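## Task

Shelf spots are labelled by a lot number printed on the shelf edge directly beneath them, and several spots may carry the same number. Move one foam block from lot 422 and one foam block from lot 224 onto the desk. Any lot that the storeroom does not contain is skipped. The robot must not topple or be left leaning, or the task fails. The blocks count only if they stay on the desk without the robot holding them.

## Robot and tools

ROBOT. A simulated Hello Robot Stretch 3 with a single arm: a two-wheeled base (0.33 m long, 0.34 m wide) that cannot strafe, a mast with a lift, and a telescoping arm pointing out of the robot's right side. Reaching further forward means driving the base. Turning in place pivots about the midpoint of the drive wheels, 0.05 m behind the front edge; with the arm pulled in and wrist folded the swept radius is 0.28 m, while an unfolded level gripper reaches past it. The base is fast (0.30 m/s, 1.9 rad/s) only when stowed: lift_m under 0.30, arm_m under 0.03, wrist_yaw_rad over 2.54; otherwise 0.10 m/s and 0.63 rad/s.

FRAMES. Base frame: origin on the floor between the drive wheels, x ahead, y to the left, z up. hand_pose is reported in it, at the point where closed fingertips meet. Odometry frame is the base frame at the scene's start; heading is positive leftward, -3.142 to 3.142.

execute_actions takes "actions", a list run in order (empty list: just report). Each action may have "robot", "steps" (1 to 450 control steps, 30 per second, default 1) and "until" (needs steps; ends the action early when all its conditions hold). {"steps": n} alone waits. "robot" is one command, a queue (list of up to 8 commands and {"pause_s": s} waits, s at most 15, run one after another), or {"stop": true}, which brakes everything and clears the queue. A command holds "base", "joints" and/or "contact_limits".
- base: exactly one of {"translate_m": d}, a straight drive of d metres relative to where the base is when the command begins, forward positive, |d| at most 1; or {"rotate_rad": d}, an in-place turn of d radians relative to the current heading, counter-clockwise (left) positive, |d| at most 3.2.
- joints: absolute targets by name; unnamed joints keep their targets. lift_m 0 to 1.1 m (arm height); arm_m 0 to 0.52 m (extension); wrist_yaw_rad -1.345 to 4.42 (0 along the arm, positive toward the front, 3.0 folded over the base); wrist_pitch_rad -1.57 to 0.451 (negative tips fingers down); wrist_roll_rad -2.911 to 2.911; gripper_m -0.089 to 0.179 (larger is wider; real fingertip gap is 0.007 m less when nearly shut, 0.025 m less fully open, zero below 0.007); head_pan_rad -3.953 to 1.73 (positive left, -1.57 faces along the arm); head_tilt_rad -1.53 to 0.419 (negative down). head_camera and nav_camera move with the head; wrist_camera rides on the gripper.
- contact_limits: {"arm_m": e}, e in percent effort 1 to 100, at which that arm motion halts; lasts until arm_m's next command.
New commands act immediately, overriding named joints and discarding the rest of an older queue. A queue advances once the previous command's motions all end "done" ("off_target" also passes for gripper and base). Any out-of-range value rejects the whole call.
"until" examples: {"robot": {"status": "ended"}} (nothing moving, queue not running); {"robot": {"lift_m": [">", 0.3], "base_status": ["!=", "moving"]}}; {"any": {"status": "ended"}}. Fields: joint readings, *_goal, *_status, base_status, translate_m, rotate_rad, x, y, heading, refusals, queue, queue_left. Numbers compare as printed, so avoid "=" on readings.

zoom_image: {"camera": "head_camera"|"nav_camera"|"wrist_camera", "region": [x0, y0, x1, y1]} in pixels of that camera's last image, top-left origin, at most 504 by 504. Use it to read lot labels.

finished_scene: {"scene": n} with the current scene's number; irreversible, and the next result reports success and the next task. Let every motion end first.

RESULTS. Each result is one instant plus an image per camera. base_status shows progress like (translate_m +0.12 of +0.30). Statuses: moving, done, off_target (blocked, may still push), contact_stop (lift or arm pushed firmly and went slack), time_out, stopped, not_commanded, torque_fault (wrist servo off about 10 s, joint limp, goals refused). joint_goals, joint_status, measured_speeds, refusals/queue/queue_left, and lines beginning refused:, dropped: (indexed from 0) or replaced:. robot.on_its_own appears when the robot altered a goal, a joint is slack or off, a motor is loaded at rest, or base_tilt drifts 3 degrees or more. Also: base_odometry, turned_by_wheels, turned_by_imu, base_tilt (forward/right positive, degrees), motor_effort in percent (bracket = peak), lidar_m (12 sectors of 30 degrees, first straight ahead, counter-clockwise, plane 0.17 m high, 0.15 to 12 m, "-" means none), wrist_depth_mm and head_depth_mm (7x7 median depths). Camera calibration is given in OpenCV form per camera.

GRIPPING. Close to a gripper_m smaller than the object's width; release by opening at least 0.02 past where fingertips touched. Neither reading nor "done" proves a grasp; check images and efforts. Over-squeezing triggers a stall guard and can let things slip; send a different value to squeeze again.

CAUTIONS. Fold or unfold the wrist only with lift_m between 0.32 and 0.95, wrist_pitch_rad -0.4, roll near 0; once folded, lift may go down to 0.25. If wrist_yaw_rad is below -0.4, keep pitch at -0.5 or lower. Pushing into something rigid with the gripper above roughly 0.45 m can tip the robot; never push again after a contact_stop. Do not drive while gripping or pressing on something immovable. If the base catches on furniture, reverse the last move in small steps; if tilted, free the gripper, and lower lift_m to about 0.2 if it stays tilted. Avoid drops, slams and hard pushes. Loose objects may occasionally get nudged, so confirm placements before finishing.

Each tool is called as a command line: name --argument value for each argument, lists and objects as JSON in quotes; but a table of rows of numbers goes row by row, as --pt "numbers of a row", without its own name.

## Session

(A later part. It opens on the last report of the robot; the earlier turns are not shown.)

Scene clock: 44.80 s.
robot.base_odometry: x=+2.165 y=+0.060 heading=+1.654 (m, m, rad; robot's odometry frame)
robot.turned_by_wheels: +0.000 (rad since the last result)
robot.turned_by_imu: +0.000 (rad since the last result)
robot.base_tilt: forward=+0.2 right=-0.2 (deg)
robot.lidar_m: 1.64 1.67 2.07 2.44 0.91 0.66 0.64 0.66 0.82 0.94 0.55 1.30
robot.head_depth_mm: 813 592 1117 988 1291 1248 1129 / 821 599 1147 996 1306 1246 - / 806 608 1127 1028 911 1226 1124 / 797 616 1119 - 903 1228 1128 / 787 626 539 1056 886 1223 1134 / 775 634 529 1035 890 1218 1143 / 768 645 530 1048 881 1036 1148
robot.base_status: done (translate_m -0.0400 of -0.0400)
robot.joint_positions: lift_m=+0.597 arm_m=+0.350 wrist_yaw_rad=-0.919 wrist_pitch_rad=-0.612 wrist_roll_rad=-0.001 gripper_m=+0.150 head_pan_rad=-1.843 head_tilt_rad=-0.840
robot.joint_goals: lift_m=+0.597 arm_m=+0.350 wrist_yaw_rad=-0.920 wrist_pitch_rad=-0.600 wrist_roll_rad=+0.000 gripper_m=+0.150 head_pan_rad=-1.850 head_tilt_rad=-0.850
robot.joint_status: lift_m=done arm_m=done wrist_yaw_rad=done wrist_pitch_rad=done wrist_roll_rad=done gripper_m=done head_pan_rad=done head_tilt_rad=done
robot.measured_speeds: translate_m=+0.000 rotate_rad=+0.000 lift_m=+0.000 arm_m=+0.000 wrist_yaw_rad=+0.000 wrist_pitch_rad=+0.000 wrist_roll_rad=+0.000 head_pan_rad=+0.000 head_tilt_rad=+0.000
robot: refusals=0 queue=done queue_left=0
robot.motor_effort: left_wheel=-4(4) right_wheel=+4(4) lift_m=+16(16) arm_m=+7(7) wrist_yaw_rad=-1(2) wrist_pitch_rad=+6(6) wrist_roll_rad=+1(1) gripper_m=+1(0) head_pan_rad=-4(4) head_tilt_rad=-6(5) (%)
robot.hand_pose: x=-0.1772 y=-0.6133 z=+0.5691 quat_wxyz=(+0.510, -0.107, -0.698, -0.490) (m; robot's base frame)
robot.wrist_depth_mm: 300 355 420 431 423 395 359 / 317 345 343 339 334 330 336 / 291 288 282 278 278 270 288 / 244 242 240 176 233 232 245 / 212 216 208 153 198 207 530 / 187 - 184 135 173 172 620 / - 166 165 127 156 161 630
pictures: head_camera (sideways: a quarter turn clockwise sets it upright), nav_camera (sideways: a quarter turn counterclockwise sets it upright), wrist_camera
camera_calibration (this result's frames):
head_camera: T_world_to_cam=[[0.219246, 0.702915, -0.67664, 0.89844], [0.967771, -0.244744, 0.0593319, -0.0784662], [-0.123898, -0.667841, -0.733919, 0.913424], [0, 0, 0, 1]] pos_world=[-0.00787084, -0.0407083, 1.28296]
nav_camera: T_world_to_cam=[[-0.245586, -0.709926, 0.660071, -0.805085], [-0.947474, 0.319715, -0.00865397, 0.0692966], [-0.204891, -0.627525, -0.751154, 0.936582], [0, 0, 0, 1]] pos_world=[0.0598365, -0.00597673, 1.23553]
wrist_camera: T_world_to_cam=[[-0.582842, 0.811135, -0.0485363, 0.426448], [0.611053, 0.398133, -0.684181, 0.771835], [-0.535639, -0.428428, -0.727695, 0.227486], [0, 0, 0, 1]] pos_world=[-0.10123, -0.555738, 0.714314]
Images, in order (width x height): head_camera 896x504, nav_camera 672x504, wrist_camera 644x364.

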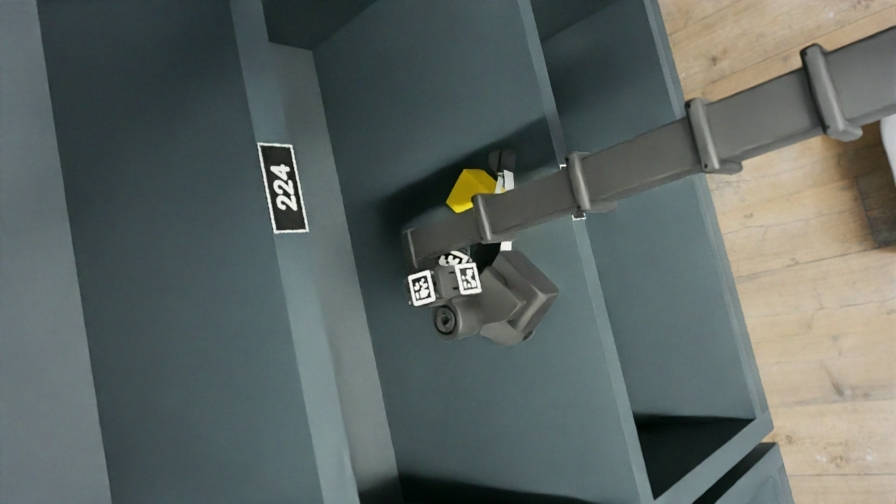

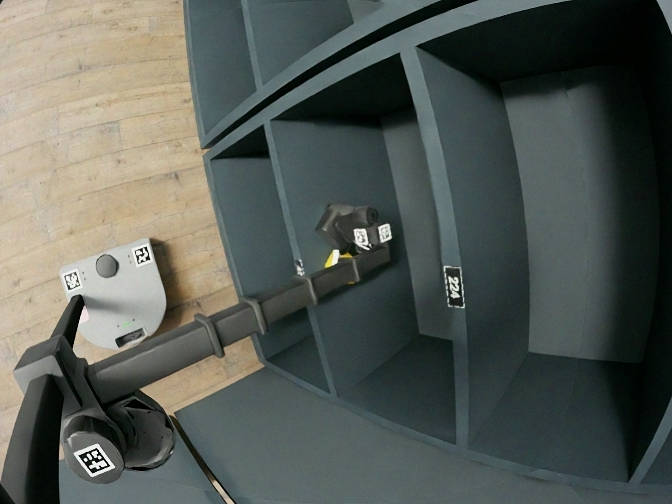

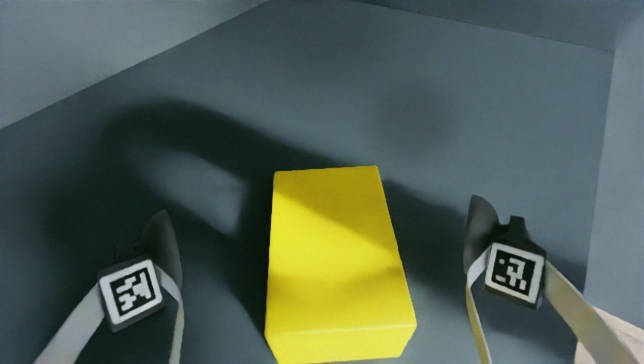

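execute_actions --actions '[{"robot": [{"joints": {"lift_m": 0.59, "arm_m": 0.343}}, {"joints": {"gripper_m": 0.025}}], "steps": 120, "until": {"robot": {"status": "ended"}}}]'

Scene clock: 47.17 s.
robot.base_odometry: x=+2.165 y=+0.060 heading=+1.654 (m, m, rad; robot's odometry frame)
robot.turned_by_wheels: +0.000 (rad since the last result)
robot.turned_by_imu: +0.000 (rad since the last result)
robot.base_tilt: forward=+0.1 right=-0.2 (deg)
robot.lidar_m: 1.64 1.67 2.08 2.44 0.91 0.66 0.64 0.67 0.82 0.94 0.55 1.30
robot.head_depth_mm: 812 590 1116 987 1295 1248 1124 / 821 599 1147 999 1311 1256 - / 803 608 1130 1026 911 1227 1126 / 795 616 1118 1088 1101 1231 1127 / 787 626 539 1055 886 1223 1134 / 776 636 529 1034 892 1223 1143 / 769 645 531 1041 883 1034 1147
robot.base_status: done (translate_m -0.0400 of -0.0400)
robot.joint_positions: lift_m=+0.590 arm_m=+0.343 wrist_yaw_rad=-0.919 wrist_pitch_rad=-0.611 wrist_roll_rad=-0.001 gripper_m=+0.026 head_pan_rad=-1.843 head_tilt_rad=-0.840
robot.joint_goals: lift_m=+0.590 arm_m=+0.343 wrist_yaw_rad=-0.920 wrist_pitch_rad=-0.600 wrist_roll_rad=+0.000 gripper_m=+0.025 head_pan_rad=-1.850 head_tilt_rad=-0.850
robot.joint_status: lift_m=done arm_m=done wrist_yaw_rad=done wrist_pitch_rad=done wrist_roll_rad=done gripper_m=done head_pan_rad=done head_tilt_rad=done
robot.measured_speeds: translate_m=+0.000 rotate_rad=+0.000 lift_m=+0.000 arm_m=+0.000 wrist_yaw_rad=+0.000 wrist_pitch_rad=+0.000 wrist_roll_rad=+0.000 head_pan_rad=+0.000 head_tilt_rad=+0.000
robot: refusals=0 queue=done queue_left=0
robot.motor_effort: left_wheel=-4(4) right_wheel=+4(4) lift_m=+16(18) arm_m=-7(8) wrist_yaw_rad=-1(0) wrist_pitch_rad=+5(6) wrist_roll_rad=+1(1) gripper_m=-18(100) head_pan_rad=-4(4) head_tilt_rad=-4(5) (%)
robot.hand_pose: x=-0.1773 y=-0.6072 z=+0.5623 quat_wxyz=(+0.511, -0.108, -0.698, -0.490) (m; robot's base frame)
robot.wrist_depth_mm: 304 364 424 414 407 379 358 / 314 337 332 326 321 316 336 / 279 276 272 267 266 263 277 / 235 234 229 164 226 223 486 / 204 202 196 144 171 195 546 / 181 179 130 128 149 172 623 / 161 160 155 135 153 155 638
pictures: head_camera (sideways: a quarter turn clockwise sets it upright), nav_camera (sideways: a quarter turn counterclockwise sets it upright), wrist_camera
camera_calibration (this result's frames):
head_camera: T_world_to_cam=[[0.219246, 0.702914, -0.67664, 0.89844], [0.967771, -0.244744, 0.0593319, -0.0784662], [-0.123898, -0.667841, -0.733919, 0.913424], [0, 0, 0, 1]] pos_world=[-0.00787084, -0.0407083, 1.28296]
nav_camera: T_world_to_cam=[[-0.245586, -0.709925, 0.660071, -0.805085], [-0.947474, 0.319715, -0.00865398, 0.0692966], [-0.204891, -0.627525, -0.751153, 0.936582], [0, 0, 0, 1]] pos_world=[0.0598365, -0.00597674, 1.23553]
wrist_camera: T_world_to_cam=[[-0.582875, 0.811109, -0.0485602, 0.421106], [0.610535, 0.397737, -0.684874, 0.764893], [-0.536193, -0.428844, -0.727042, 0.22435], [0, 0, 0, 1]] pos_world=[-0.101247, -0.549578, 0.707416]
Images, in order (width x height): head_camera 896x504, nav_camera 672x504, wrist_camera 644x364.

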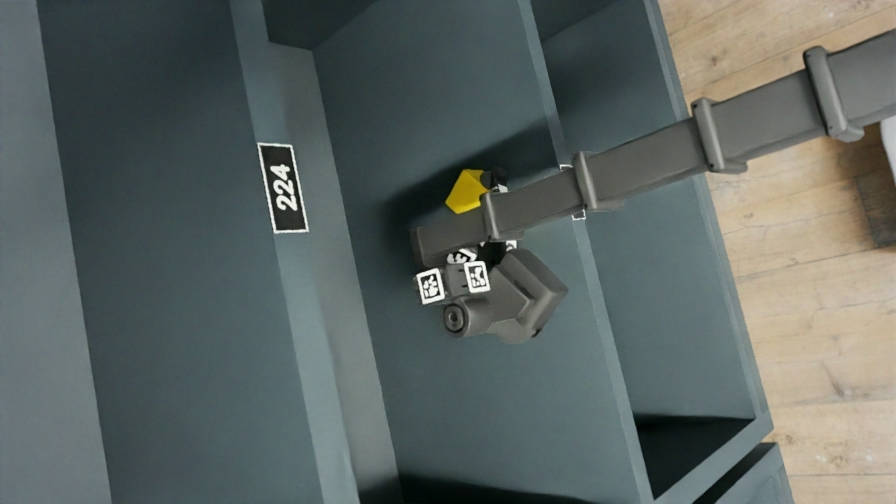

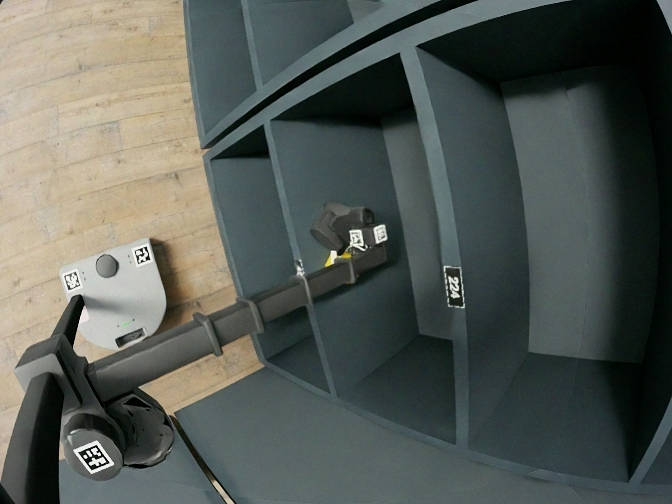

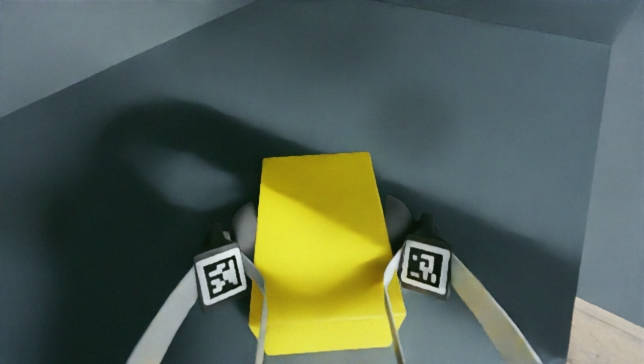

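execute_actions --actions '[{"robot": [{"joints": {"gripper_m": 0.01}}, {"joints": {"lift_m": 0.63}}, {"joints": {"arm_m": 0.0}}], "steps": 250, "until": {"robot": {"status": "ended"}}}]'

Scene clock: 54.60 s.
robot.base_odometry: x=+2.165 y=+0.060 heading=+1.654 (m, m, rad; robot's odometry frame)
robot.turned_by_wheels: +0.000 (rad since the last result)
robot.turned_by_imu: +0.001 (rad since the last result)
robot.base_tilt: forward=+0.1 right=-0.2 (deg)
robot.lidar_m: 1.64 1.67 2.08 2.43 0.90 0.67 0.64 0.67 0.82 0.93 0.55 1.30
robot.head_depth_mm: 812 591 1116 989 1300 1251 1125 / 820 599 1145 995 1307 669 - / 805 607 1128 1006 917 1243 - / 798 616 1117 1017 917 1234 1154 / 787 625 539 1025 905 1218 1130 / 774 635 541 1034 890 1216 1141 / 770 645 531 1044 880 1034 1149
robot.base_status: done (translate_m -0.0400 of -0.0400)
robot.joint_positions: lift_m=+0.630 arm_m=+0.003 wrist_yaw_rad=-0.919 wrist_pitch_rad=-0.614 wrist_roll_rad=-0.001 gripper_m=+0.014 head_pan_rad=-1.843 head_tilt_rad=-0.840
robot.joint_goals: lift_m=+0.630 arm_m=+0.000 wrist_yaw_rad=-0.920 wrist_pitch_rad=-0.600 wrist_roll_rad=+0.000 gripper_m=+0.013 head_pan_rad=-1.850 head_tilt_rad=-0.850
robot.joint_status: lift_m=done arm_m=done wrist_yaw_rad=done wrist_pitch_rad=done wrist_roll_rad=done gripper_m=done head_pan_rad=done head_tilt_rad=done
robot.measured_speeds: translate_m=+0.000 rotate_rad=+0.000 lift_m=+0.000 arm_m=+0.000 wrist_yaw_rad=+0.000 wrist_pitch_rad=+0.000 wrist_roll_rad=+0.000 head_pan_rad=+0.000 head_tilt_rad=+0.000
robot: refusals=0 queue=done queue_left=0
robot.motor_effort: left_wheel=-4(4) right_wheel=+4(4) lift_m=+26(29) arm_m=-7(9) wrist_yaw_rad=+0(1) wrist_pitch_rad=+7(7) wrist_roll_rad=+1(1) gripper_m=-22(85) head_pan_rad=-4(4) head_tilt_rad=-6(5) (%)
robot.hand_pose: x=-0.1769 y=-0.2661 z=+0.6010 quat_wxyz=(+0.510, -0.107, -0.698, -0.491) (m; robot's base frame)
robot.wrist_depth_mm: 536 530 524 519 528 453 402 / 421 413 415 613 596 500 436 / 348 341 802 743 662 558 478 / 293 310 927 163 733 621 534 / 270 805 776 144 765 715 596 / 711 709 130 128 132 753 649 / 641 645 642 135 687 695 694
pictures: head_camera (sideways: a quarter turn clockwise sets it upright), nav_camera (sideways: a quarter turn counterclockwise sets it upright), wrist_camera
camera_calibration (this result's frames):
head_camera: T_world_to_cam=[[0.219247, 0.702914, -0.67664, 0.89844], [0.967771, -0.244745, 0.0593319, -0.0784662], [-0.123899, -0.667841, -0.733919, 0.913424], [0, 0, 0, 1]] pos_world=[-0.00787088, -0.0407083, 1.28296]
nav_camera: T_world_to_cam=[[-0.245586, -0.709925, 0.660071, -0.805085], [-0.947474, 0.319716, -0.00865398, 0.0692966], [-0.204892, -0.627525, -0.751154, 0.936582], [0, 0, 0, 1]] pos_world=[0.0598365, -0.00597678, 1.23553]
wrist_camera: T_world_to_cam=[[-0.582647, 0.811279, -0.0484683, 0.146612], [0.612379, 0.399028, -0.682473, 0.654685], [-0.534336, -0.427322, -0.729302, 0.40105], [0, 0, 0, 1]] pos_world=[-0.101197, -0.208803, 0.746397]
Images, in order (width x height): head_camera 896x504, nav_camera 672x504, wrist_camera 644x364.

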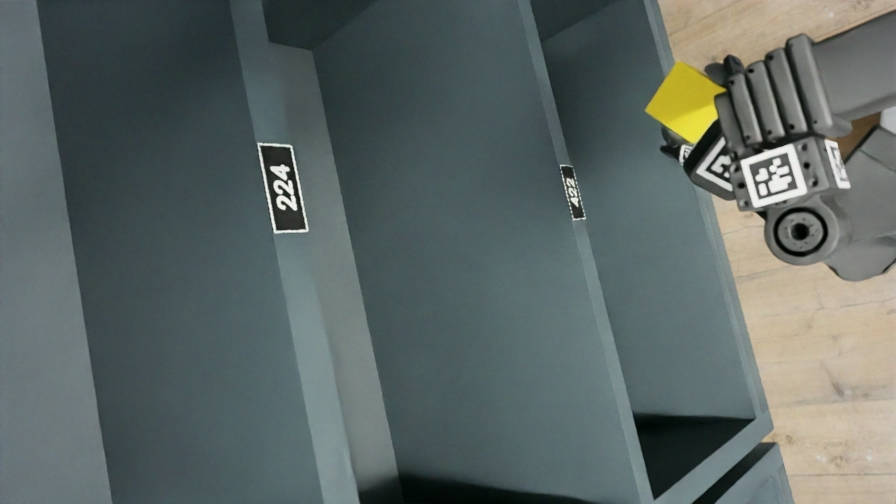

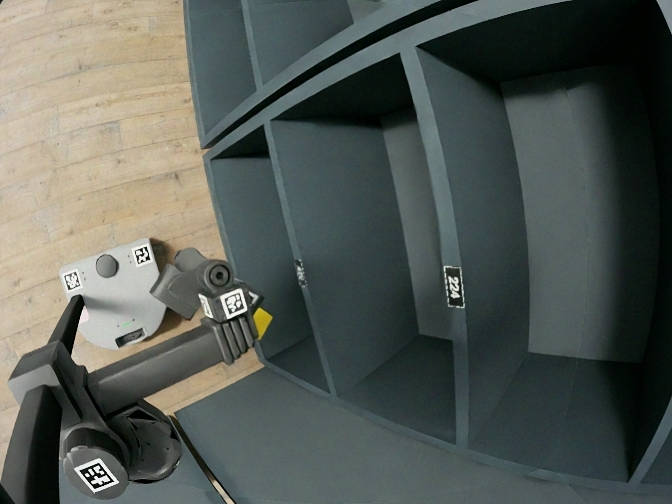

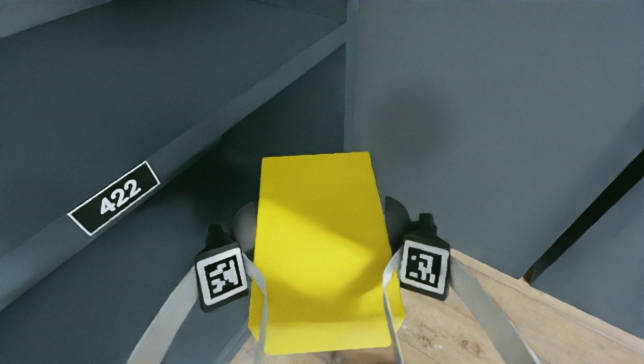

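execute_actions --actions '[{"robot": [{"base": {"rotate_rad": 0.84}, "joints": {"head_pan_rad": -1.6, "head_tilt_rad": -0.5}}, {"base": {"translate_m": 0.8}, "joints": {"lift_m": 0.83, "wrist_yaw_rad": 0.0}}, {"base": {"rotate_rad": 1.53}, "joints": {"head_pan_rad": -1.6, "head_tilt_rad": -0.65}}], "steps": 150, "until": {"robot": {"queue_left": ["<=", 1]}}}]'

execute_actions --actions '[{"steps": 450, "until": {"robot": {"status": "ended"}}}]'

Scene clock: 57.57 s.
robot.base_odometry: x=+2.165 y=+0.060 heading=+2.494 (m, m, rad; robot's odometry frame)
robot.turned_by_wheels: +0.840 (rad since the last result)
robot.turned_by_imu: +0.860 (rad since the last result)
robot.base_tilt: forward=+0.1 right=-0.2 (deg)
robot.lidar_m: 1.67 3.81 1.15 0.72 0.64 0.64 0.75 0.94 0.55 0.59 1.30 1.66
robot.head_depth_mm: 455 486 524 567 629 717 786 / 975 1053 834 642 705 799 893 / 1074 1174 985 1360 1159 979 1216 / 1192 1317 997 1509 1170 1440 1270 / 1231 1327 1034 1513 1283 1503 1303 / 1144 1227 1246 1411 1585 1600 1311 / 1068 1144 1282 1796 1904 1613 1329
robot.base_status: done (rotate_rad +0.8398 of +0.8400)
robot.joint_positions: lift_m=+0.630 arm_m=+0.003 wrist_yaw_rad=-0.919 wrist_pitch_rad=-0.615 wrist_roll_rad=-0.001 gripper_m=+0.014 head_pan_rad=-1.607 head_tilt_rad=-0.507
robot.joint_goals: lift_m=+0.630 arm_m=+0.000 wrist_yaw_rad=-0.920 wrist_pitch_rad=-0.600 wrist_roll_rad=+0.000 gripper_m=+0.013 head_pan_rad=-1.600 head_tilt_rad=-0.500
robot.joint_status: lift_m=done arm_m=done wrist_yaw_rad=done wrist_pitch_rad=done wrist_roll_rad=done gripper_m=done head_pan_rad=done head_tilt_rad=done
robot.measured_speeds: translate_m=+0.000 rotate_rad=+0.000 lift_m=+0.000 arm_m=+0.000 wrist_yaw_rad=+0.000 wrist_pitch_rad=+0.000 wrist_roll_rad=+0.000 head_pan_rad=+0.000 head_tilt_rad=+0.000
robot: refusals=0 queue=running queue_left=1
robot.motor_effort: left_wheel=-4(11) right_wheel=+4(10) lift_m=+26(26) arm_m=-7(7) wrist_yaw_rad=-1(1) wrist_pitch_rad=+7(7) wrist_roll_rad=+1(1) gripper_m=-22(22) head_pan_rad=+2(21) head_tilt_rad=+4(28) (%)
robot.hand_pose: x=-0.1769 y=-0.2661 z=+0.6009 quat_wxyz=(+0.510, -0.107, -0.698, -0.491) (m; robot's base frame)
robot.wrist_depth_mm: 261 405 521 509 502 494 480 / 266 382 407 403 398 386 383 / 302 329 342 345 353 368 643 / 347 368 680 163 915 884 716 / 792 429 501 143 743 777 724 / 720 682 130 128 132 737 737 / 670 679 675 134 691 696 683
pictures: head_camera (sideways: a quarter turn clockwise sets it upright), nav_camera (sideways: a quarter turn counterclockwise sets it upright), wrist_camera
camera_calibration (this result's frames):
head_camera: T_world_to_cam=[[0.0392968, 0.473608, -0.879859, 1.16444], [0.998823, 0.00643237, 0.0480725, -0.0640204], [0.0284271, -0.880712, -0.472798, 0.572807], [0, 0, 0, 1]] pos_world=[0.00190293, -0.0466003, 1.29845]
nav_camera: T_world_to_cam=[[-0.0634338, -0.491235, 0.868714, -1.07816], [-0.996182, 0.0834888, -0.0255308, 0.0915729], [-0.0599864, -0.867017, -0.494655, 0.602037], [0, 0, 0, 1]] pos_world=[0.0589455, -0.015299, 1.23675]
wrist_camera: T_world_to_cam=[[-0.582635, 0.811288, -0.0484549, 0.146605], [0.612569, 0.399177, -0.682215, 0.654514], [-0.534131, -0.427164, -0.729545, 0.401263], [0, 0, 0, 1]] pos_world=[-0.101191, -0.208801, 0.746362]
Images, in order (width x height): head_camera 896x504, nav_camera 672x504, wrist_camera 644x364.

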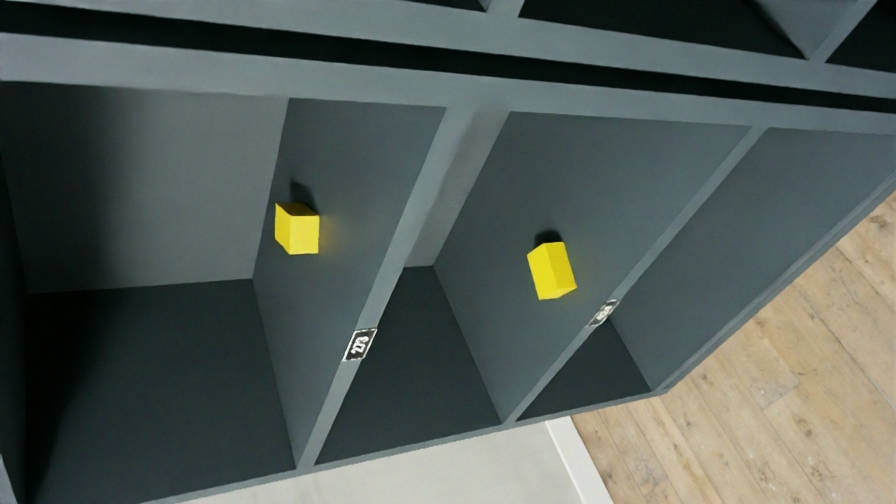

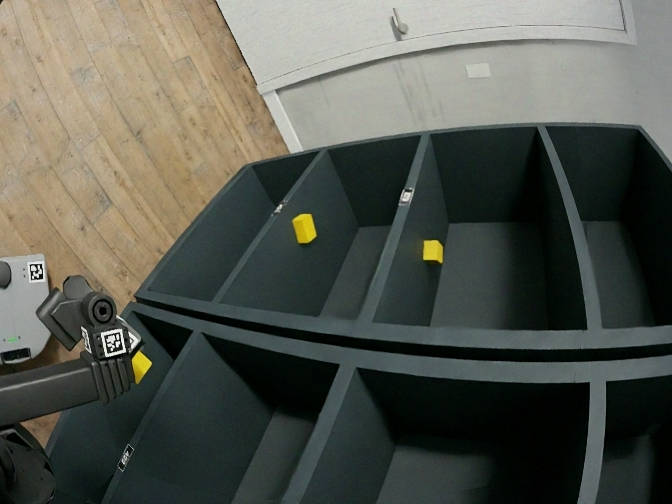

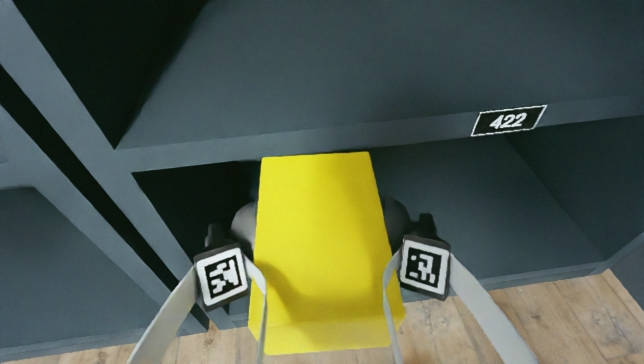

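Scene clock: 70.33 s.
robot.base_odometry: x=+1.527 y=+0.543 heading=-2.260 (m, m, rad; robot's odometry frame)
robot.turned_by_wheels: +1.530 (rad since the last result)
robot.turned_by_imu: +1.567 (rad since the last result)
robot.base_tilt: forward=+0.1 right=-0.2 (deg)
robot.lidar_m: 1.33 1.17 1.18 1.39 1.54 1.29 1.26 1.10 1.10 0.86 1.92 2.21
robot.head_depth_mm: 1077 1171 1217 1389 1577 1417 - / 1171 1288 1287 984 1646 1432 - / 1285 1422 1299 956 1255 1329 - / 1417 1595 1318 963 812 1443 1205 / 1580 1773 1340 976 1595 1428 1215 / 1793 1979 1357 1024 1750 1440 1226 / 2071 2354 1385 2008 1754 1446 1230
robot.base_status: done (rotate_rad +1.5298 of +1.5300)
robot.joint_positions: lift_m=+0.830 arm_m=+0.003 wrist_yaw_rad=-0.001 wrist_pitch_rad=-0.615 wrist_roll_rad=-0.001 gripper_m=+0.014 head_pan_rad=-1.607 head_tilt_rad=-0.642
robot.joint_goals: lift_m=+0.830 arm_m=+0.000 wrist_yaw_rad=+0.000 wrist_pitch_rad=-0.600 wrist_roll_rad=+0.000 gripper_m=+0.013 head_pan_rad=-1.600 head_tilt_rad=-0.650
robot.joint_status: lift_m=done arm_m=done wrist_yaw_rad=done wrist_pitch_rad=done wrist_roll_rad=done gripper_m=done head_pan_rad=done head_tilt_rad=done
robot.measured_speeds: translate_m=+0.000 rotate_rad=+0.000 lift_m=+0.000 arm_m=+0.000 wrist_yaw_rad=+0.000 wrist_pitch_rad=+0.000 wrist_roll_rad=+0.000 head_pan_rad=+0.000 head_tilt_rad=+0.000
robot: refusals=0 queue=done queue_left=0
robot.motor_effort: left_wheel=-4(11) right_wheel=+4(10) lift_m=+26(25) arm_m=-6(7) wrist_yaw_rad=+2(5) wrist_pitch_rad=+7(7) wrist_roll_rad=+1(1) gripper_m=-22(22) head_pan_rad=+2(3) head_tilt_rad=-4(19) (%)
robot.hand_pose: x=-0.0218 y=-0.3431 z=+0.8009 quat_wxyz=(+0.674, +0.214, -0.673, -0.215) (m; robot's base frame)
robot.wrist_depth_mm: - 568 561 546 576 837 715 / - - 435 447 - 898 756 / - - - - - - 812 / - - - 163 - - 877 / - - - 144 - - 944 / - - 130 128 132 970 968 / 911 904 883 135 863 875 868
pictures: head_camera (sideways: a quarter turn clockwise sets it upright), nav_camera (sideways: a quarter turn counterclockwise sets it upright), wrist_camera
camera_calibration (this result's frames):
head_camera: T_world_to_cam=[[0.0433718, 0.587321, -0.808191, 1.07097], [0.998576, -0.000330809, 0.0533484, -0.0708787], [0.0310653, -0.809354, -0.586499, 0.720724], [0, 0, 0, 1]] pos_world=[0.00193849, -0.0457048, 1.29203]
nav_camera: T_world_to_cam=[[-0.0674475, -0.603287, 0.794667, -0.981589], [-0.996079, 0.0864158, -0.0189381, 0.0829855], [-0.0572467, -0.792829, -0.60675, 0.747859], [0, 0, 0, 1]] pos_world=[0.0592669, -0.00642685, 1.23537]
wrist_camera: T_world_to_cam=[[-0.998357, 0.0305726, -0.0484559, 0.0321359], [0.0554366, 0.729079, -0.682181, 0.827717], [0.0144721, -0.683747, -0.729576, 0.521048], [0, 0, 0, 1]] pos_world=[-0.0213434, -0.248188, 0.946355]
Images, in order (width x height): head_camera 896x504, nav_camera 672x504, wrist_camera 644x364.

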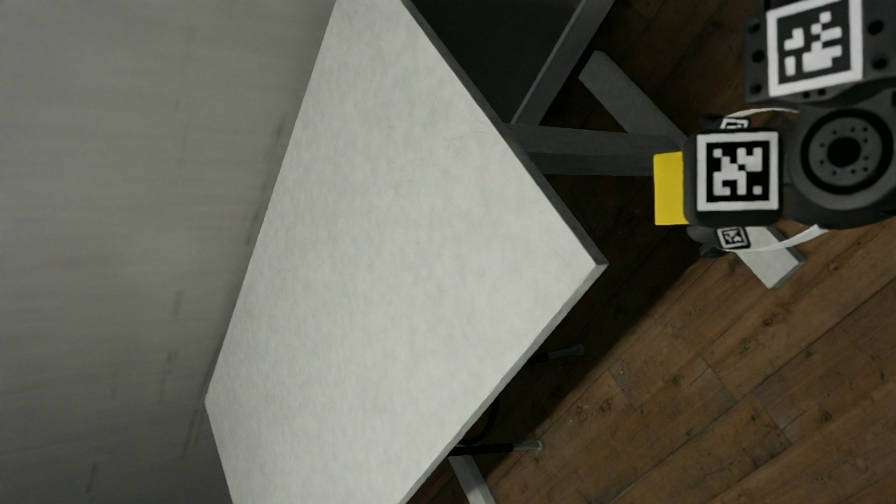

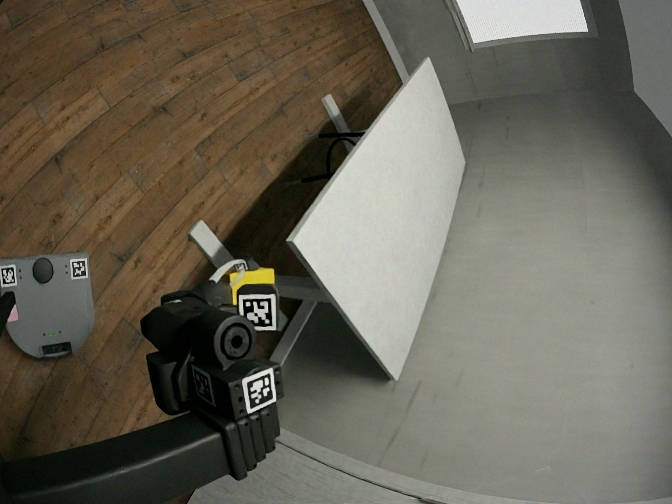

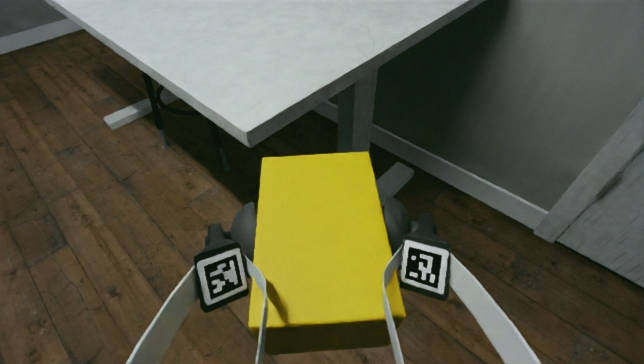

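execute_actions --actions '[{"robot": {"joints": {"arm_m": 0.48, "wrist_yaw_rad": 0.3}}, "steps": 250, "until": {"robot": {"status": "ended"}}}]'

Scene clock: 75.70 s.
robot.base_odometry: x=+1.527 y=+0.543 heading=-2.260 (m, m, rad; robot's odometry frame)
robot.turned_by_wheels: +0.000 (rad since the last result)
robot.turned_by_imu: +0.001 (rad since the last result)
robot.base_tilt: forward=+0.1 right=-0.2 (deg)
robot.lidar_m: 1.33 1.17 1.18 1.39 1.54 1.29 1.26 1.10 1.10 0.86 1.92 2.22
robot.head_depth_mm: 1074 1177 1216 1051 - 1364 1190 / 1168 1287 1360 947 1598 1398 1194 / 1278 1423 - 922 1256 1370 1201 / 1422 1595 1398 902 812 1426 1205 / 1579 1780 1341 973 1593 1434 1215 / 1792 1986 1355 1025 1752 1438 1219 / 2073 2342 1380 2010 1767 1448 1235
robot.base_status: done (rotate_rad +1.5298 of +1.5300)
robot.joint_positions: lift_m=+0.830 arm_m=+0.480 wrist_yaw_rad=+0.299 wrist_pitch_rad=-0.615 wrist_roll_rad=-0.001 gripper_m=+0.014 head_pan_rad=-1.607 head_tilt_rad=-0.642
robot.joint_goals: lift_m=+0.830 arm_m=+0.480 wrist_yaw_rad=+0.300 wrist_pitch_rad=-0.600 wrist_roll_rad=+0.000 gripper_m=+0.013 head_pan_rad=-1.600 head_tilt_rad=-0.650
robot.joint_status: lift_m=done arm_m=done wrist_yaw_rad=done wrist_pitch_rad=done wrist_roll_rad=done gripper_m=done head_pan_rad=done head_tilt_rad=done
robot.measured_speeds: translate_m=+0.000 rotate_rad=+0.000 lift_m=+0.000 arm_m=+0.000 wrist_yaw_rad=+0.000 wrist_pitch_rad=+0.000 wrist_roll_rad=+0.000 head_pan_rad=+0.000 head_tilt_rad=+0.000
robot: refusals=0 queue=done queue_left=0
robot.motor_effort: left_wheel=-4(4) right_wheel=+4(4) lift_m=+27(26) arm_m=+7(7) wrist_yaw_rad=+1(5) wrist_pitch_rad=+7(7) wrist_roll_rad=+1(1) gripper_m=-22(22) head_pan_rad=+3(2) head_tilt_rad=-4(4) (%)
robot.hand_pose: x=+0.0360 y=-0.8114 z=+0.8009 quat_wxyz=(+0.699, +0.312, -0.634, -0.111) (m; robot's base frame)
robot.wrist_depth_mm: 648 565 557 544 524 517 489 / 491 437 432 424 417 410 401 / 380 359 355 350 346 340 335 / 316 305 301 163 295 289 287 / 274 265 255 144 244 253 252 / 237 233 130 128 132 227 222 / 210 208 203 134 199 203 201
pictures: head_camera (sideways: a quarter turn clockwise sets it upright), nav_camera (sideways: a quarter turn counterclockwise sets it upright), wrist_camera
camera_calibration (this result's frames):
head_camera: T_world_to_cam=[[0.0433748, 0.587406, -0.808129, 1.07089], [0.998576, -0.000336324, 0.0533522, -0.0708836], [0.0310676, -0.809292, -0.586584, 0.720835], [0, 0, 0, 1]] pos_world=[0.00193854, -0.0457037, 1.29203]
nav_camera: T_world_to_cam=[[-0.0674505, -0.603371, 0.794603, -0.981505], [-0.996079, 0.0864177, -0.0189328, 0.0829786], [-0.0572442, -0.792764, -0.606834, 0.747969], [0, 0, 0, 1]] pos_world=[0.0592671, -0.00641982, 1.23537]
wrist_camera: T_world_to_cam=[[-0.962683, -0.26626, -0.0484549, -0.137905], [-0.162818, 0.712825, -0.682181, 1.16059], [0.216177, -0.648835, -0.729576, 0.221094], [0, 0, 0, 1]] pos_world=[0.00840979, -0.720561, 0.946355]
Images, in order (width x height): head_camera 896x504, nav_camera 672x504, wrist_camera 644x364.

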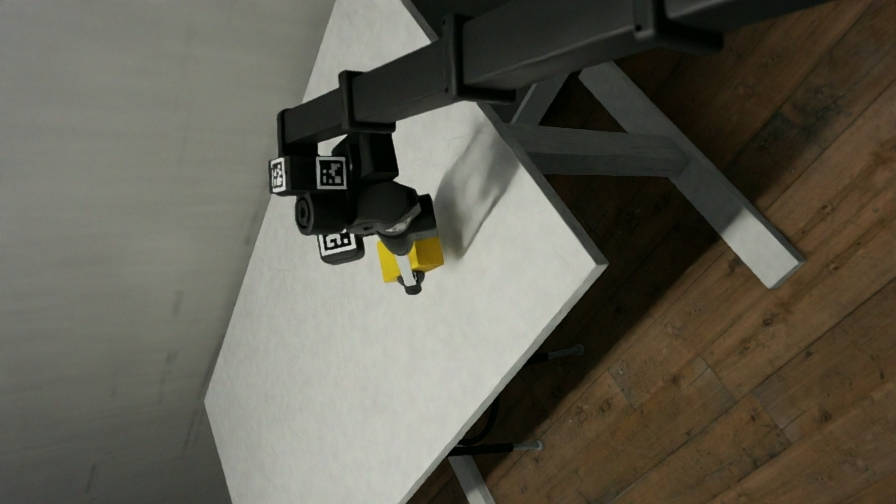

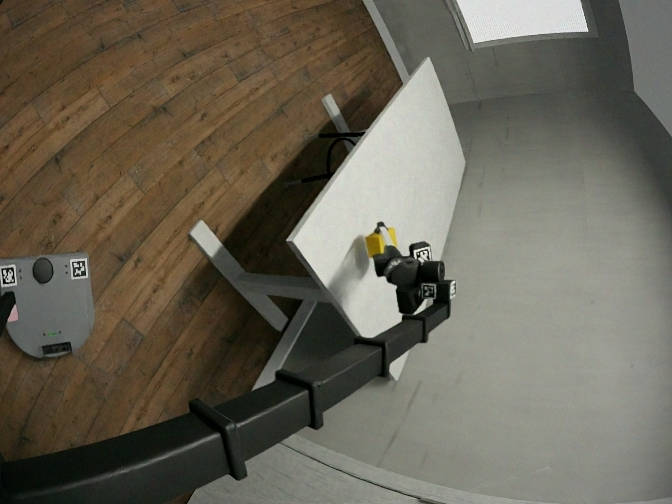

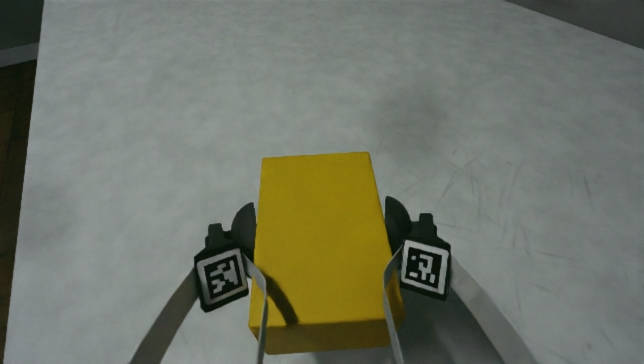

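execute_actions --actions '[{"robot": {"joints": {"lift_m": 0.781}}, "steps": 100, "until": {"robot": {"status": "ended"}}}]'

Scene clock: 77.10 s.
robot.base_odometry: x=+1.527 y=+0.543 heading=-2.260 (m, m, rad; robot's odometry frame)
robot.turned_by_wheels: +0.000 (rad since the last result)
robot.turned_by_imu: +0.000 (rad since the last result)
robot.base_tilt: forward=+0.2 right=-0.2 (deg)
robot.lidar_m: 1.33 1.17 1.17 1.39 1.55 1.29 1.26 1.10 1.10 0.86 1.91 2.22
robot.head_depth_mm: 1075 1176 1221 1212 - - 1164 / 1165 1289 1335 - 1553 1400 1190 / 1280 1424 1444 886 1251 1370 1200 / 1414 1601 1356 904 810 1416 1213 / 1589 1782 1348 977 1599 1436 1215 / 1790 1986 1364 1022 1752 1437 1226 / 2073 2365 1379 2016 1770 1454 1231
robot.base_status: done (rotate_rad +1.5298 of +1.5300)
robot.joint_positions: lift_m=+0.781 arm_m=+0.480 wrist_yaw_rad=+0.299 wrist_pitch_rad=-0.615 wrist_roll_rad=-0.001 gripper_m=+0.014 head_pan_rad=-1.607 head_tilt_rad=-0.642
robot.joint_goals: lift_m=+0.781 arm_m=+0.480 wrist_yaw_rad=+0.300 wrist_pitch_rad=-0.600 wrist_roll_rad=+0.000 gripper_m=+0.013 head_pan_rad=-1.600 head_tilt_rad=-0.650
robot.joint_status: lift_m=done arm_m=done wrist_yaw_rad=done wrist_pitch_rad=done wrist_roll_rad=done gripper_m=done head_pan_rad=done head_tilt_rad=done
robot.measured_speeds: translate_m=+0.000 rotate_rad=+0.000 lift_m=+0.000 arm_m=+0.000 wrist_yaw_rad=+0.000 wrist_pitch_rad=+0.000 wrist_roll_rad=+0.000 head_pan_rad=+0.000 head_tilt_rad=+0.000
robot: refusals=0 queue=done queue_left=0
robot.motor_effort: left_wheel=-3(4) right_wheel=+4(4) lift_m=+15(26) arm_m=+7(7) wrist_yaw_rad=+1(2) wrist_pitch_rad=+7(7) wrist_roll_rad=+1(1) gripper_m=-22(22) head_pan_rad=+3(3) head_tilt_rad=-4(4) (%)
robot.hand_pose: x=+0.0360 y=-0.8114 z=+0.7526 quat_wxyz=(+0.699, +0.312, -0.634, -0.111) (m; robot's base frame)
robot.wrist_depth_mm: 449 443 425 418 411 402 391 / 348 341 335 331 324 319 312 / 284 280 277 272 268 266 261 / 241 237 234 164 229 226 223 / 208 206 200 143 192 198 196 / 183 183 130 128 132 176 173 / 164 163 158 135 156 158 157
pictures: head_camera (sideways: a quarter turn clockwise sets it upright), nav_camera (sideways: a quarter turn counterclockwise sets it upright), wrist_camera
camera_calibration (this result's frames):
head_camera: T_world_to_cam=[[0.0433748, 0.587406, -0.808129, 1.07089], [0.998576, -0.000336321, 0.0533522, -0.0708836], [0.0310676, -0.809292, -0.586584, 0.720835], [0, 0, 0, 1]] pos_world=[0.00193854, -0.0457037, 1.29203]
nav_camera: T_world_to_cam=[[-0.0674505, -0.603371, 0.794603, -0.981505], [-0.996079, 0.0864177, -0.0189328, 0.0829786], [-0.0572442, -0.792764, -0.606834, 0.747969], [0, 0, 0, 1]] pos_world=[0.0592671, -0.00641982, 1.23537]
wrist_camera: T_world_to_cam=[[-0.962683, -0.266258, -0.0484539, -0.140247], [-0.162825, 0.71285, -0.682154, 1.12761], [0.216169, -0.648808, -0.729602, 0.185873], [0, 0, 0, 1]] pos_world=[0.00840952, -0.720562, 0.89802]
Images, in order (width x height): head_camera 896x504, nav_camera 672x504, wrist_camera 644x364.

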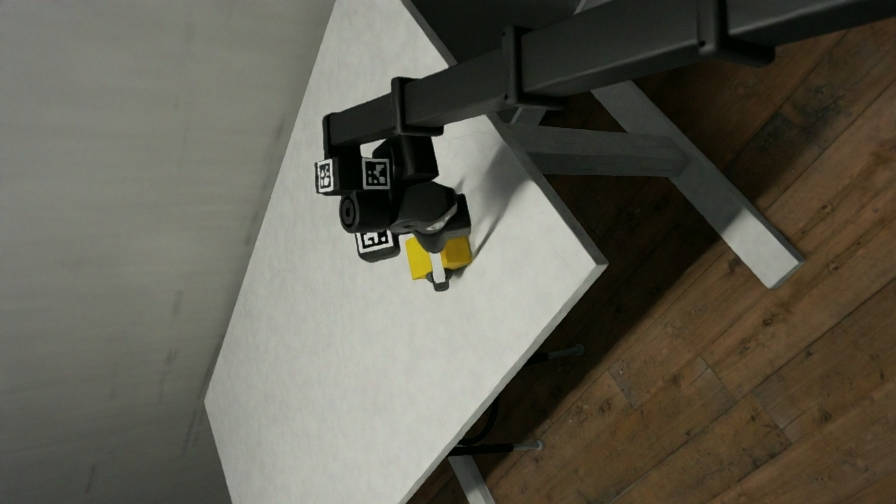

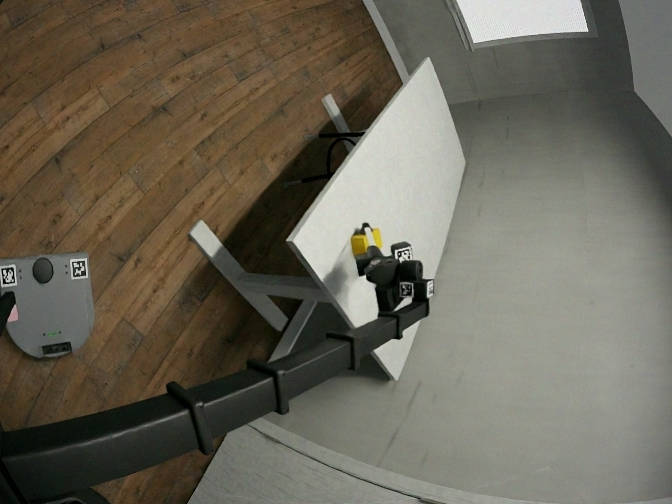

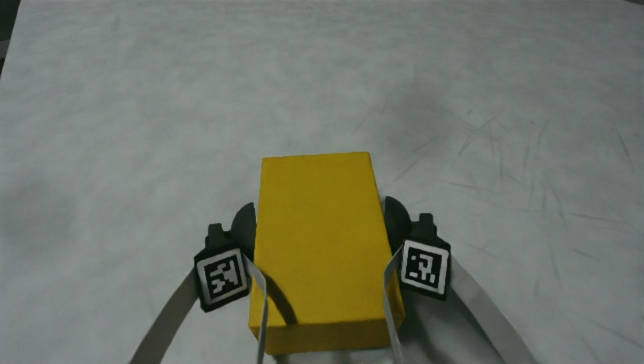

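execute_actions --actions '[{"robot": [{"joints": {"lift_m": 0.778}}, {"joints": {"gripper_m": 0.13}}, {"joints": {"lift_m": 0.84}}], "steps": 200, "until": {"robot": {"status": "ended"}}}]'

Scene clock: 81.37 s.
robot.base_odometry: x=+1.527 y=+0.543 heading=-2.260 (m, m, rad; robot's odometry frame)
robot.turned_by_wheels: +0.000 (rad since the last result)
robot.turned_by_imu: +0.001 (rad since the last result)
robot.base_tilt: forward=+0.1 right=-0.2 (deg)
robot.lidar_m: 1.33 1.17 1.18 1.39 1.54 1.29 1.26 1.10 1.10 0.86 1.91 2.21
robot.head_depth_mm: 1074 1176 1224 1048 - 1359 1181 / 1171 1287 1355 946 1627 1398 1195 / 1285 1425 - 952 1248 1374 1198 / 1419 1602 1400 911 812 1424 1202 / 1585 1774 1336 973 1599 1436 1219 / 1802 1999 1361 1024 1751 1441 1222 / 2086 2356 1385 2018 1771 1451 1227
robot.base_status: done (rotate_rad +1.5298 of +1.5300)
robot.joint_positions: lift_m=+0.840 arm_m=+0.480 wrist_yaw_rad=+0.299 wrist_pitch_rad=-0.614 wrist_roll_rad=-0.001 gripper_m=+0.130 head_pan_rad=-1.607 head_tilt_rad=-0.642
robot.joint_goals: lift_m=+0.840 arm_m=+0.480 wrist_yaw_rad=+0.300 wrist_pitch_rad=-0.600 wrist_roll_rad=+0.000 gripper_m=+0.130 head_pan_rad=-1.600 head_tilt_rad=-0.650
robot.joint_status: lift_m=done arm_m=done wrist_yaw_rad=done wrist_pitch_rad=done wrist_roll_rad=done gripper_m=done head_pan_rad=done head_tilt_rad=done
robot.measured_speeds: translate_m=+0.000 rotate_rad=+0.000 lift_m=+0.000 arm_m=+0.000 wrist_yaw_rad=+0.000 wrist_pitch_rad=+0.000 wrist_roll_rad=+0.000 head_pan_rad=+0.000 head_tilt_rad=+0.000
robot: refusals=0 queue=done queue_left=0
robot.motor_effort: left_wheel=-3(4) right_wheel=+4(4) lift_m=+26(24) arm_m=+7(7) wrist_yaw_rad=+2(2) wrist_pitch_rad=+7(7) wrist_roll_rad=+1(1) gripper_m=+1(93) head_pan_rad=+3(2) head_tilt_rad=-4(4) (%)
robot.hand_pose: x=+0.0360 y=-0.8114 z=+0.8109 quat_wxyz=(+0.699, +0.312, -0.634, -0.111) (m; robot's base frame)
robot.wrist_depth_mm: 686 593 575 570 554 545 500 / 515 461 452 447 441 427 424 / 412 375 370 364 361 355 349 / 336 319 315 315 307 306 299 / 286 278 274 219 269 272 262 / 251 - 240 193 238 230 234 / 225 218 217 173 210 212 209
pictures: head_camera (sideways: a quarter turn clockwise sets it upright), nav_camera (sideways: a quarter turn counterclockwise sets it upright), wrist_camera
camera_calibration (this result's frames):
head_camera: T_world_to_cam=[[0.0433747, 0.587406, -0.808129, 1.07089], [0.998576, -0.000336195, 0.0533522, -0.0708836], [0.0310677, -0.809292, -0.586584, 0.720835], [0, 0, 0, 1]] pos_world=[0.00193854, -0.0457037, 1.29203]
nav_camera: T_world_to_cam=[[-0.0674504, -0.603371, 0.794603, -0.981506], [-0.996079, 0.0864176, -0.0189328, 0.0829786], [-0.0572442, -0.792765, -0.606834, 0.747968], [0, 0, 0, 1]] pos_world=[0.0592671, -0.00641982, 1.23537]
wrist_camera: T_world_to_cam=[[-0.962681, -0.266265, -0.0484593, -0.13742], [-0.162786, 0.712728, -0.68229, 1.16746], [0.216208, -0.648939, -0.729474, 0.228229], [0, 0, 0, 1]] pos_world=[0.00841057, -0.720568, 0.956377]
Images, in order (width x height): head_camera 896x504, nav_camera 672x504, wrist_camera 644x364.

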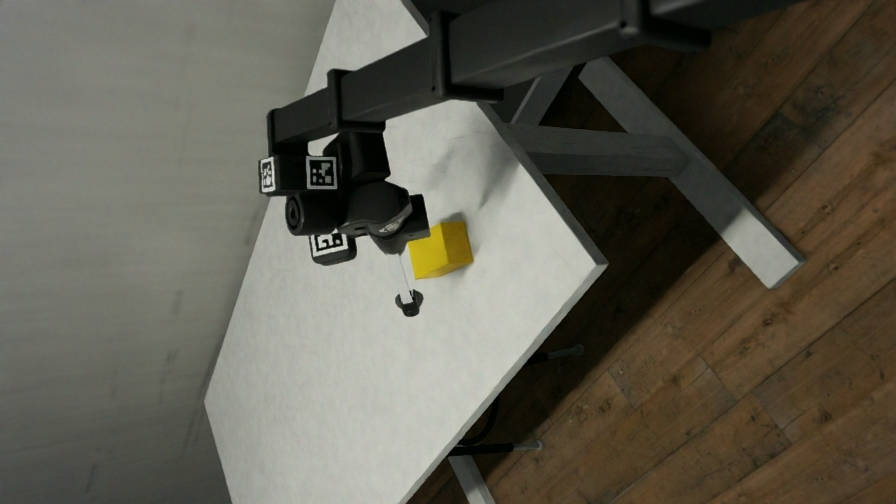

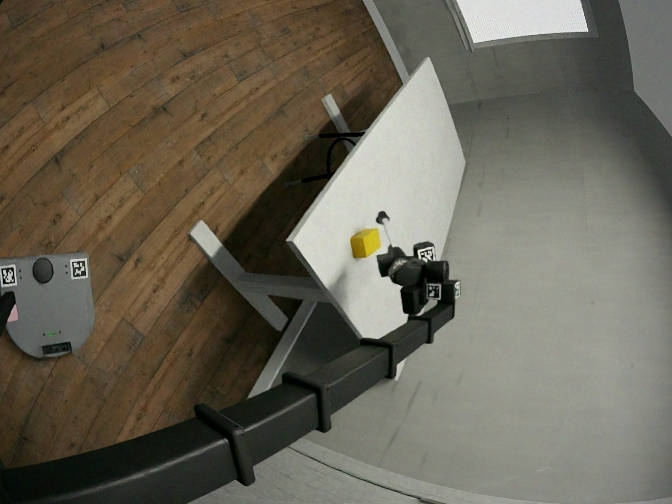

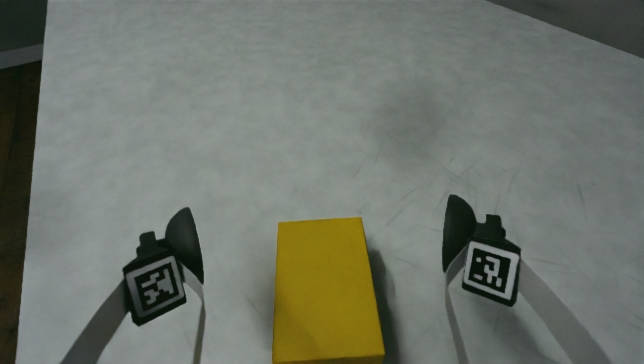

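execute_actions --actions '[{"robot": {"joints": {"arm_m": 0.0, "wrist_pitch_rad": -0.4}}, "steps": 25}, {"robot": [{"base": {"rotate_rad": -0.572}, "joints": {"arm_m": 0.0, "wrist_pitch_rad": -0.4, "wrist_yaw_rad": 3.0, "gripper_m": 0.02, "head_pan_rad": 0.0, "head_tilt_rad": -0.5}}, {"base": {"translate_m": 0.42}, "joints": {"lift_m": 0.27}}, {"base": {"translate_m": 1.0}}, {"base": {"translate_m": 1.0}}], "steps": 450, "until": {"robot": {"status": "ended"}}}]'

Scene clock: 98.27 s.
robot.base_odometry: x=+0.159 y=+0.104 heading=-2.831 (m, m, rad; robot's odometry frame)
robot.turned_by_wheels: -0.572 (rad since the last result)
robot.turned_by_imu: -0.583 (rad since the last result)
robot.base_tilt: forward=+0.4 right=-0.5 (deg)
robot.lidar_m: 1.81 0.95 0.82 0.82 0.94 1.61 2.49 1.32 0.97 0.84 1.71 1.82
robot.head_depth_mm: 1460 1580 1733 1906 1941 1546 1284 / 1500 1635 1785 1979 1971 1564 1283 / 1549 1678 1859 2038 1979 1563 1294 / 1586 1731 1912 2119 2005 1582 1302 / 1638 1795 1966 2213 2024 1578 1308 / 1694 1852 2052 2321 2032 1590 1316 / 1736 1916 2137 2397 2064 1602 1323
robot.base_status: moving (translate_m +0.0163 of +1.0000)
robot.joint_positions: lift_m=+0.270 arm_m=+0.003 wrist_yaw_rad=+2.999 wrist_pitch_rad=-0.417 wrist_roll_rad=-0.001 gripper_m=+0.020 head_pan_rad=-0.007 head_tilt_rad=-0.506
robot.joint_goals: lift_m=+0.270 arm_m=+0.000 wrist_yaw_rad=+3.000 wrist_pitch_rad=-0.400 wrist_roll_rad=+0.000 gripper_m=+0.020 head_pan_rad=+0.000 head_tilt_rad=-0.500
robot.joint_status: lift_m=done arm_m=done wrist_yaw_rad=done wrist_pitch_rad=done wrist_roll_rad=done gripper_m=done head_pan_rad=done head_tilt_rad=done
robot.measured_speeds: translate_m=+0.094 rotate_rad=+0.000 lift_m=+0.000 arm_m=+0.000 wrist_yaw_rad=+0.000 wrist_pitch_rad=+0.000 wrist_roll_rad=+0.000 head_pan_rad=+0.000 head_tilt_rad=+0.000
robot: refusals=0 queue=running queue_left=0
robot.motor_effort: left_wheel=+12(13) right_wheel=+4(11) lift_m=+16(28) arm_m=-6(8) wrist_yaw_rad=+1(4) wrist_pitch_rad=+8(9) wrist_roll_rad=+0(1) gripper_m=+0(92) head_pan_rad=+3(35) head_tilt_rad=+3(18) (%)
robot.hand_pose: x=+0.0107 y=+0.0746 z=+0.2833 quat_wxyz=(+0.196, +0.700, +0.097, +0.680) (m; robot's base frame)
robot.wrist_depth_mm: 840 - 791 790 766 770 752 / 924 - 865 869 857 838 833 / 954 - 915 880 870 843 833 / 714 704 699 677 676 661 660 / 583 574 587 578 558 549 532 / 497 507 - - 457 457 454 / 436 - - - 410 403 399
pictures: head_camera (sideways: a quarter turn clockwise sets it upright), nav_camera (sideways: a quarter turn counterclockwise sets it upright), wrist_camera
camera_calibration (this result's frames):
head_camera: T_world_to_cam=[[-0.473691, 0.0254352, -0.880323, 1.16818], [-0.0356623, 0.998209, 0.0480307, -0.0576558], [0.879969, 0.0541461, -0.471936, 0.566491], [0, 0, 0, 1]] pos_world=[0.0528064, -0.00283366, 1.29849]
nav_camera: T_world_to_cam=[[0.492026, -0.0490469, 0.869198, -1.08218], [-0.0543197, -0.998196, -0.0255772, 0.0858881], [0.868884, -0.0346299, -0.493803, 0.595262], [0, 0, 0, 1]] pos_world=[0.0199121, 0.0532695, 1.23677]
wrist_camera: T_world_to_cam=[[0.985487, -0.160978, -0.0538682, 0.0213734], [-0.137024, -0.567061, -0.812198, 0.303856], [0.100199, 0.807792, -0.580889, 0.274207], [0, 0, 0, 1]] pos_world=[-0.00690274, -0.0457564, 0.407226]
Images, in order (width x height): head_camera 896x504, nav_camera 672x504, wrist_camera 644x364.

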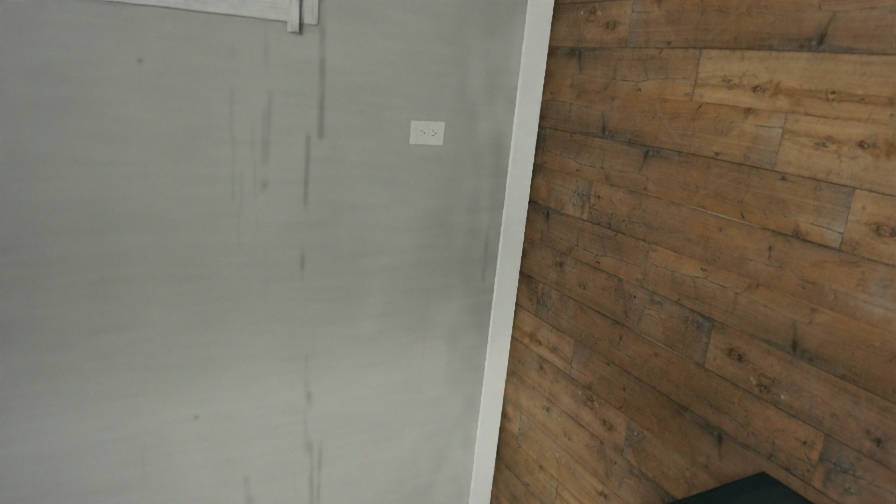

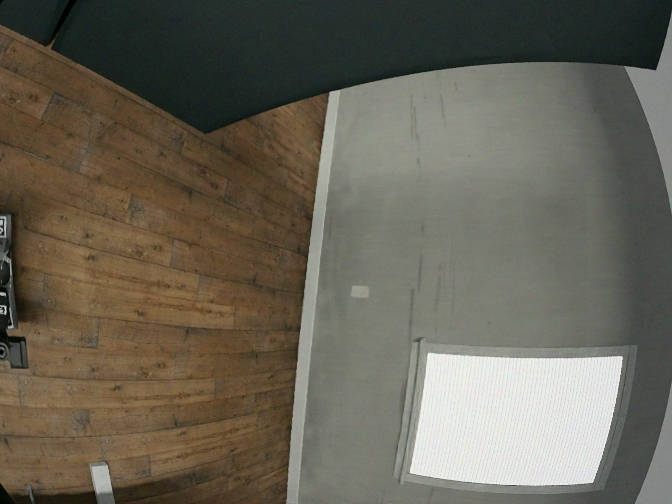

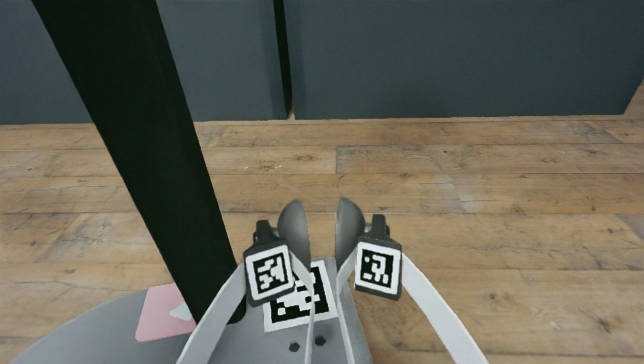

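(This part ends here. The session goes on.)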